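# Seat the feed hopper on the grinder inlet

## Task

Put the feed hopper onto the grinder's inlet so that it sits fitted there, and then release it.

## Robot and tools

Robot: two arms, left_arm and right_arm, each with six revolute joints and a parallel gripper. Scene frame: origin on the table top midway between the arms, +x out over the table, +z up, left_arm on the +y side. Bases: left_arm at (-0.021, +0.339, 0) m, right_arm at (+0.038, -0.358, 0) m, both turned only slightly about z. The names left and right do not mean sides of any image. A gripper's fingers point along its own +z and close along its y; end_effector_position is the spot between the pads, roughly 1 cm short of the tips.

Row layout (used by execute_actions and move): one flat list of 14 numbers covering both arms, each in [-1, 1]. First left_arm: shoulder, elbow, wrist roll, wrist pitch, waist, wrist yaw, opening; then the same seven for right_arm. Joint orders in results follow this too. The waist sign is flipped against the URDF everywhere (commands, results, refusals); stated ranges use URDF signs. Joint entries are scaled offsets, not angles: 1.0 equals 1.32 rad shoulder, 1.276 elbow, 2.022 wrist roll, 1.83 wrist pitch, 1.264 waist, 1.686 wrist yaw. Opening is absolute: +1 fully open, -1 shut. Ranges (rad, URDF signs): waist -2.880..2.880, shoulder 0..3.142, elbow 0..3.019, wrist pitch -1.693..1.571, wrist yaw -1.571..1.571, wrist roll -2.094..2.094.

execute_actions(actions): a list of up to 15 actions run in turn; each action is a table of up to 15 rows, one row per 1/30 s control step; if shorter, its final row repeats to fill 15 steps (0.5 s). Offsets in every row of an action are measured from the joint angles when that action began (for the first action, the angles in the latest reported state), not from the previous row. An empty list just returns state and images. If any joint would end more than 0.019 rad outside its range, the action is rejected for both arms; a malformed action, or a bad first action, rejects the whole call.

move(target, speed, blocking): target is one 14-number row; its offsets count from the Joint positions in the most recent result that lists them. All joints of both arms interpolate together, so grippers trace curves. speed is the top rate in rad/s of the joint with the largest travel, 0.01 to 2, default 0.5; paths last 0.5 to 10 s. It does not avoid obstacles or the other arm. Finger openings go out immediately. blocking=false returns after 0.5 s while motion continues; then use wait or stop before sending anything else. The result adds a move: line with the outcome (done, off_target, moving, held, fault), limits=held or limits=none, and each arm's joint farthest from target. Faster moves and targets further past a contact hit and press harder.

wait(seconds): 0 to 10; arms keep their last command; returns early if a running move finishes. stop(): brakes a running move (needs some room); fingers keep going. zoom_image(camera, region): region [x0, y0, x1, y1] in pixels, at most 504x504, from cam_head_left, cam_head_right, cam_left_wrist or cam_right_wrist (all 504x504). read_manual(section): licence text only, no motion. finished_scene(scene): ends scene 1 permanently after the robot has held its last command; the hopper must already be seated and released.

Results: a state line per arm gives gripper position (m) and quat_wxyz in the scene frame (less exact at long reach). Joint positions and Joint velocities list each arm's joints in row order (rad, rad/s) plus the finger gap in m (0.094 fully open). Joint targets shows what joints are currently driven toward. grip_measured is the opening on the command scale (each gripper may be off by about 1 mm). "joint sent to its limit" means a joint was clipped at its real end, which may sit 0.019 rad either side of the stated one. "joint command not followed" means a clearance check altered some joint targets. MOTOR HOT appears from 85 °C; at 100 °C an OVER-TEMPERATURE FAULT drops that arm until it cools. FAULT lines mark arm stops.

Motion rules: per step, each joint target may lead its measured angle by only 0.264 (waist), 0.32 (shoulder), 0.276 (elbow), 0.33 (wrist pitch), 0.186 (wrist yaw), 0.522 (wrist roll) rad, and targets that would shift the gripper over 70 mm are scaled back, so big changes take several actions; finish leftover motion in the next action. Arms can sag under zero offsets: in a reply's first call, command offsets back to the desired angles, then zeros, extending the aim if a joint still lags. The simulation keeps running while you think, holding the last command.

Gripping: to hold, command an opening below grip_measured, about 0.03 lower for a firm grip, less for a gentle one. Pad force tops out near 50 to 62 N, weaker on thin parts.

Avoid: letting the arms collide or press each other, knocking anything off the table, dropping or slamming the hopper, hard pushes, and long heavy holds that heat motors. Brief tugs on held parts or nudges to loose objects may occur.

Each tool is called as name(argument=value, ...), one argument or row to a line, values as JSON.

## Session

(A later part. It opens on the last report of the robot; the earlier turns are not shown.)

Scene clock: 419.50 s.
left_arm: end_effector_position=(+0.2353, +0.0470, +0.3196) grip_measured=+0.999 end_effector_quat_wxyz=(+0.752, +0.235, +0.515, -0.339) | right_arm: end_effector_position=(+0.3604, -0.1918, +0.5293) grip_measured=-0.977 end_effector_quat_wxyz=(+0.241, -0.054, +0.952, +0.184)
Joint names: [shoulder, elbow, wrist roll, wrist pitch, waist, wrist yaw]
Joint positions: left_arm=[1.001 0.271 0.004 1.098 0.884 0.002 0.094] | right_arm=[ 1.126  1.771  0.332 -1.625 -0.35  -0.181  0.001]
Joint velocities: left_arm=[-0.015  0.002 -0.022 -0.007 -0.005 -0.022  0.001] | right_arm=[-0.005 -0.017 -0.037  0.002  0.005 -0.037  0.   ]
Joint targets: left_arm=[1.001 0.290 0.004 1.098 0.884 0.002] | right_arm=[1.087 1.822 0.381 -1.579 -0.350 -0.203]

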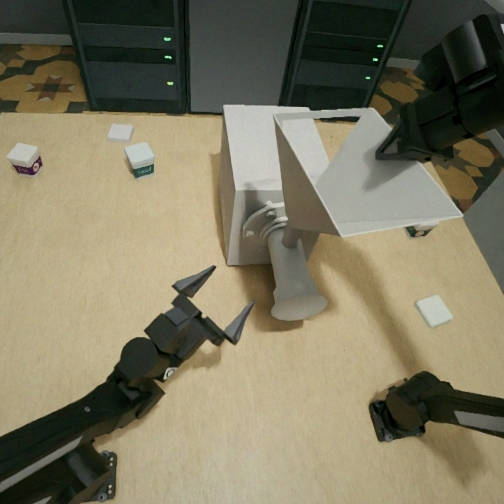

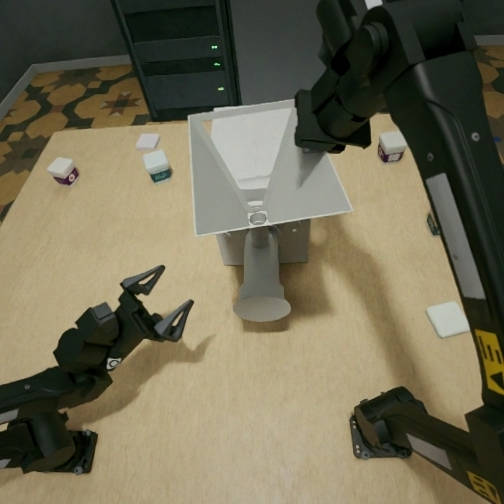

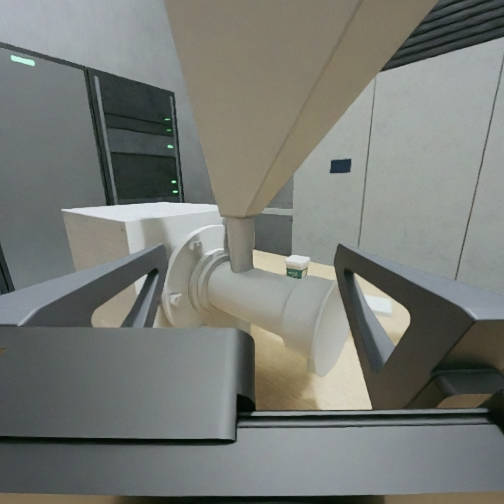

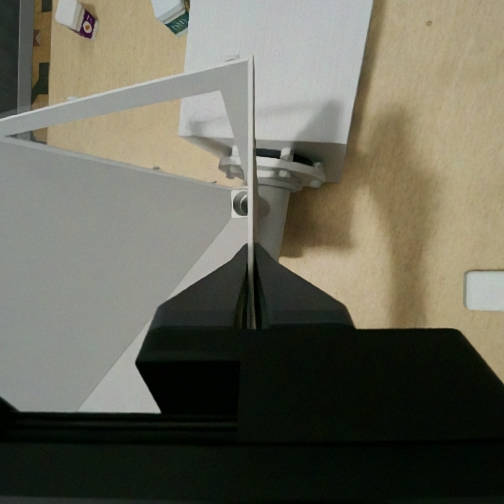

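execute_actions(
  actions=[
    [[0,0.015,0,0,0,0,1,-0.068,-0.005,0.024,0.046,0,-0.013,-1]],
    [[0,0.015,0,0,0,0,1,-0.068,-0.005,0.024,0.046,0,-0.013,-1]],
    [[0,0.015,0,0,0,0,1,-0.06,-0.005,0.024,0.048,0,-0.013,-1]],
    [[0,0.015,0,0,0,0,1,-0.03,0,0.01,0.03,0,-0.005,-1]],
    [[0,0.015,0,0,0,0,1,0,0,0,0,0,0,-1]],
  ],
)

execute_actions(
  actions=[
    [[0,0.015,0,0,0,0,1,0,0.015,0,0,0,0,-0.3]],
    [[0,0.015,0,0,0,0,1,-0.03,0.1,0,-0.03,0.03,0,-0.1]],
    [[0,0.015,0,0,0,0,1,-0.05,0.1,0,0,0.02,0,-0.1]],
  ],
)

zoom_image(
  camera="cam_left_wrist",
  region=[180,160,300,280],
)

Scene clock: 428.83 s.
left_arm: end_effector_position=(+0.2353, +0.0470, +0.3196) grip_measured=+0.999 end_effector_quat_wxyz=(+0.752, +0.235, +0.515, -0.339) | right_arm: end_effector_position=(+0.3531, -0.1958, +0.4937) grip_measured=-0.978 end_effector_quat_wxyz=(+0.247, -0.062, +0.950, +0.180)
Joint names: [shoulder, elbow, wrist roll, wrist pitch, waist, wrist yaw]
Joint positions: left_arm=[1.001 0.271 0.004 1.098 0.884 0.002 0.094] | right_arm=[ 1.047  1.604  0.316 -1.528 -0.35  -0.175  0.001]
Joint velocities: left_arm=[ 0.005  0.007 -0.007 -0.002  0.005 -0.066 -0.001] | right_arm=[-0.005 -0.022  0.022 -0.007  0.005 -0.022  0.001]
Joint targets: left_arm=[1.001 0.290 0.004 1.098 0.884 0.002] | right_arm=[1.047 1.607 0.329 -1.527 -0.350 -0.180]

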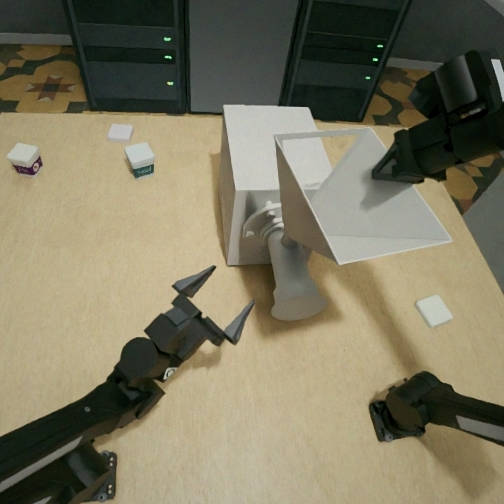

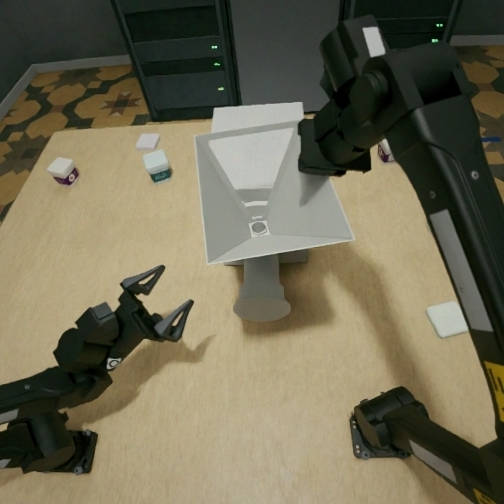

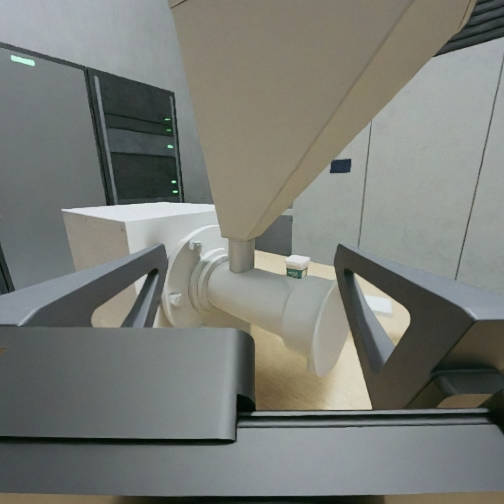

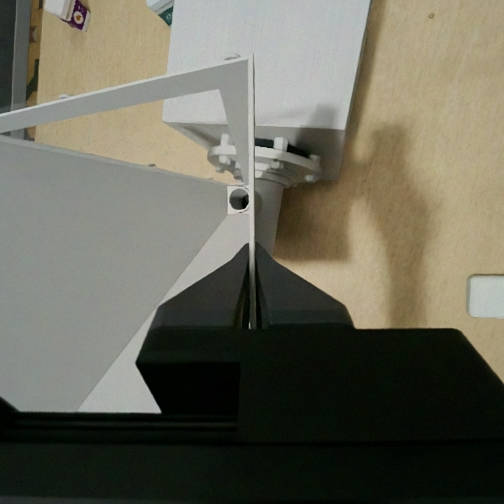

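Scene clock: 430.33 s.
left_arm: end_effector_position=(+0.2353, +0.0470, +0.3196) grip_measured=+0.999 end_effector_quat_wxyz=(+0.752, +0.235, +0.515, -0.339) | right_arm: end_effector_position=(+0.2885, -0.2375, +0.6122) grip_measured=-0.103 end_effector_quat_wxyz=(+0.377, -0.049, +0.900, +0.212)
Joint names: [shoulder, elbow, wrist roll, wrist pitch, waist, wrist yaw]
Joint positions: left_arm=[1.001 0.271 0.004 1.098 0.884 0.002 0.094] | right_arm=[ 0.916  1.797  0.316 -1.57  -0.3   -0.175  0.042]
Joint velocities: left_arm=[-0.005  0.002 -0.007  0.002  0.005  0.022 -0.   ] | right_arm=[ 0.015  0.012 -0.037 -0.017  0.005 -0.051 -0.   ]
Joint targets: left_arm=[1.001 0.290 0.004 1.098 0.884 0.002] | right_arm=[0.933 1.823 0.316 -1.569 -0.292 -0.175]

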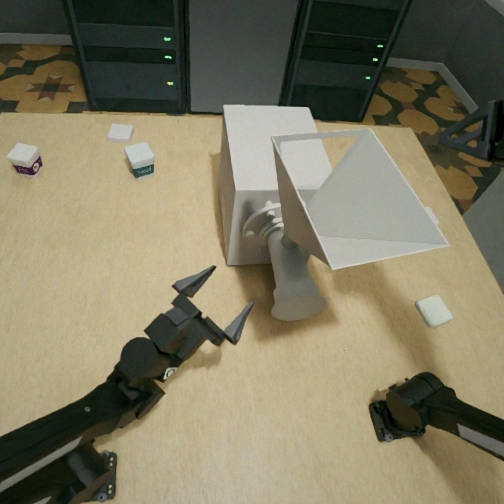

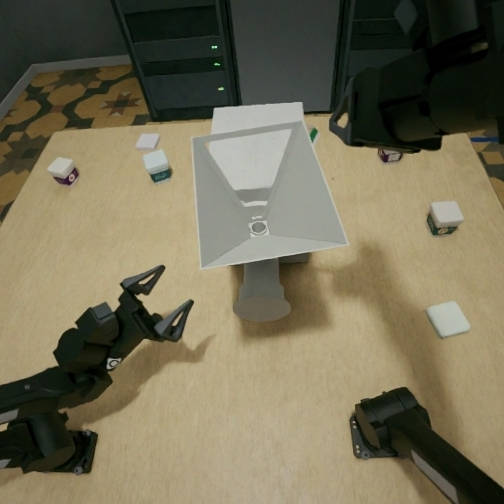

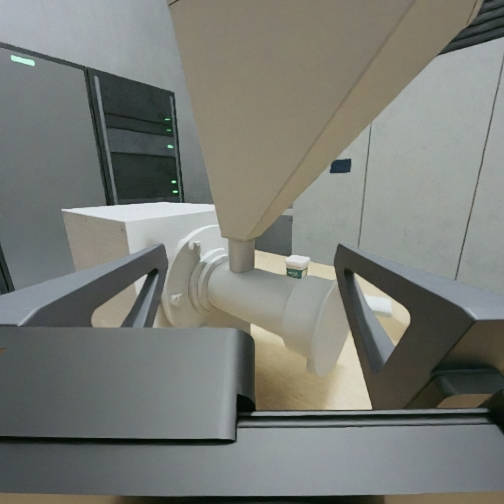

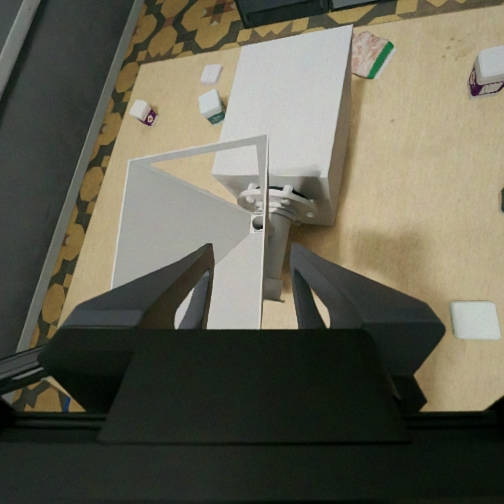

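Region (180, 160, 300, 280) of cam_left_wrist's 504x504 image, scaled by 4.200, with more detail than that image has.

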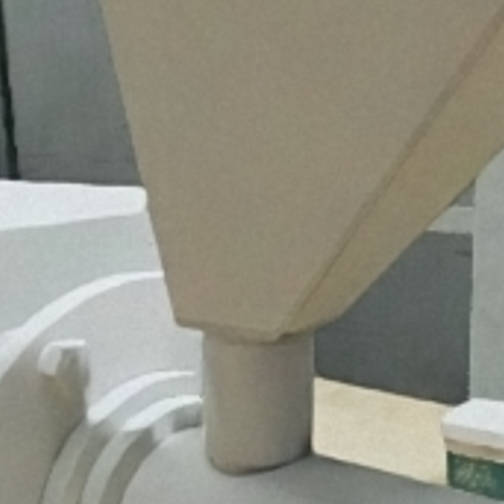

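finished_scene(
  scene=1,
)

The scene is finished: the task was done.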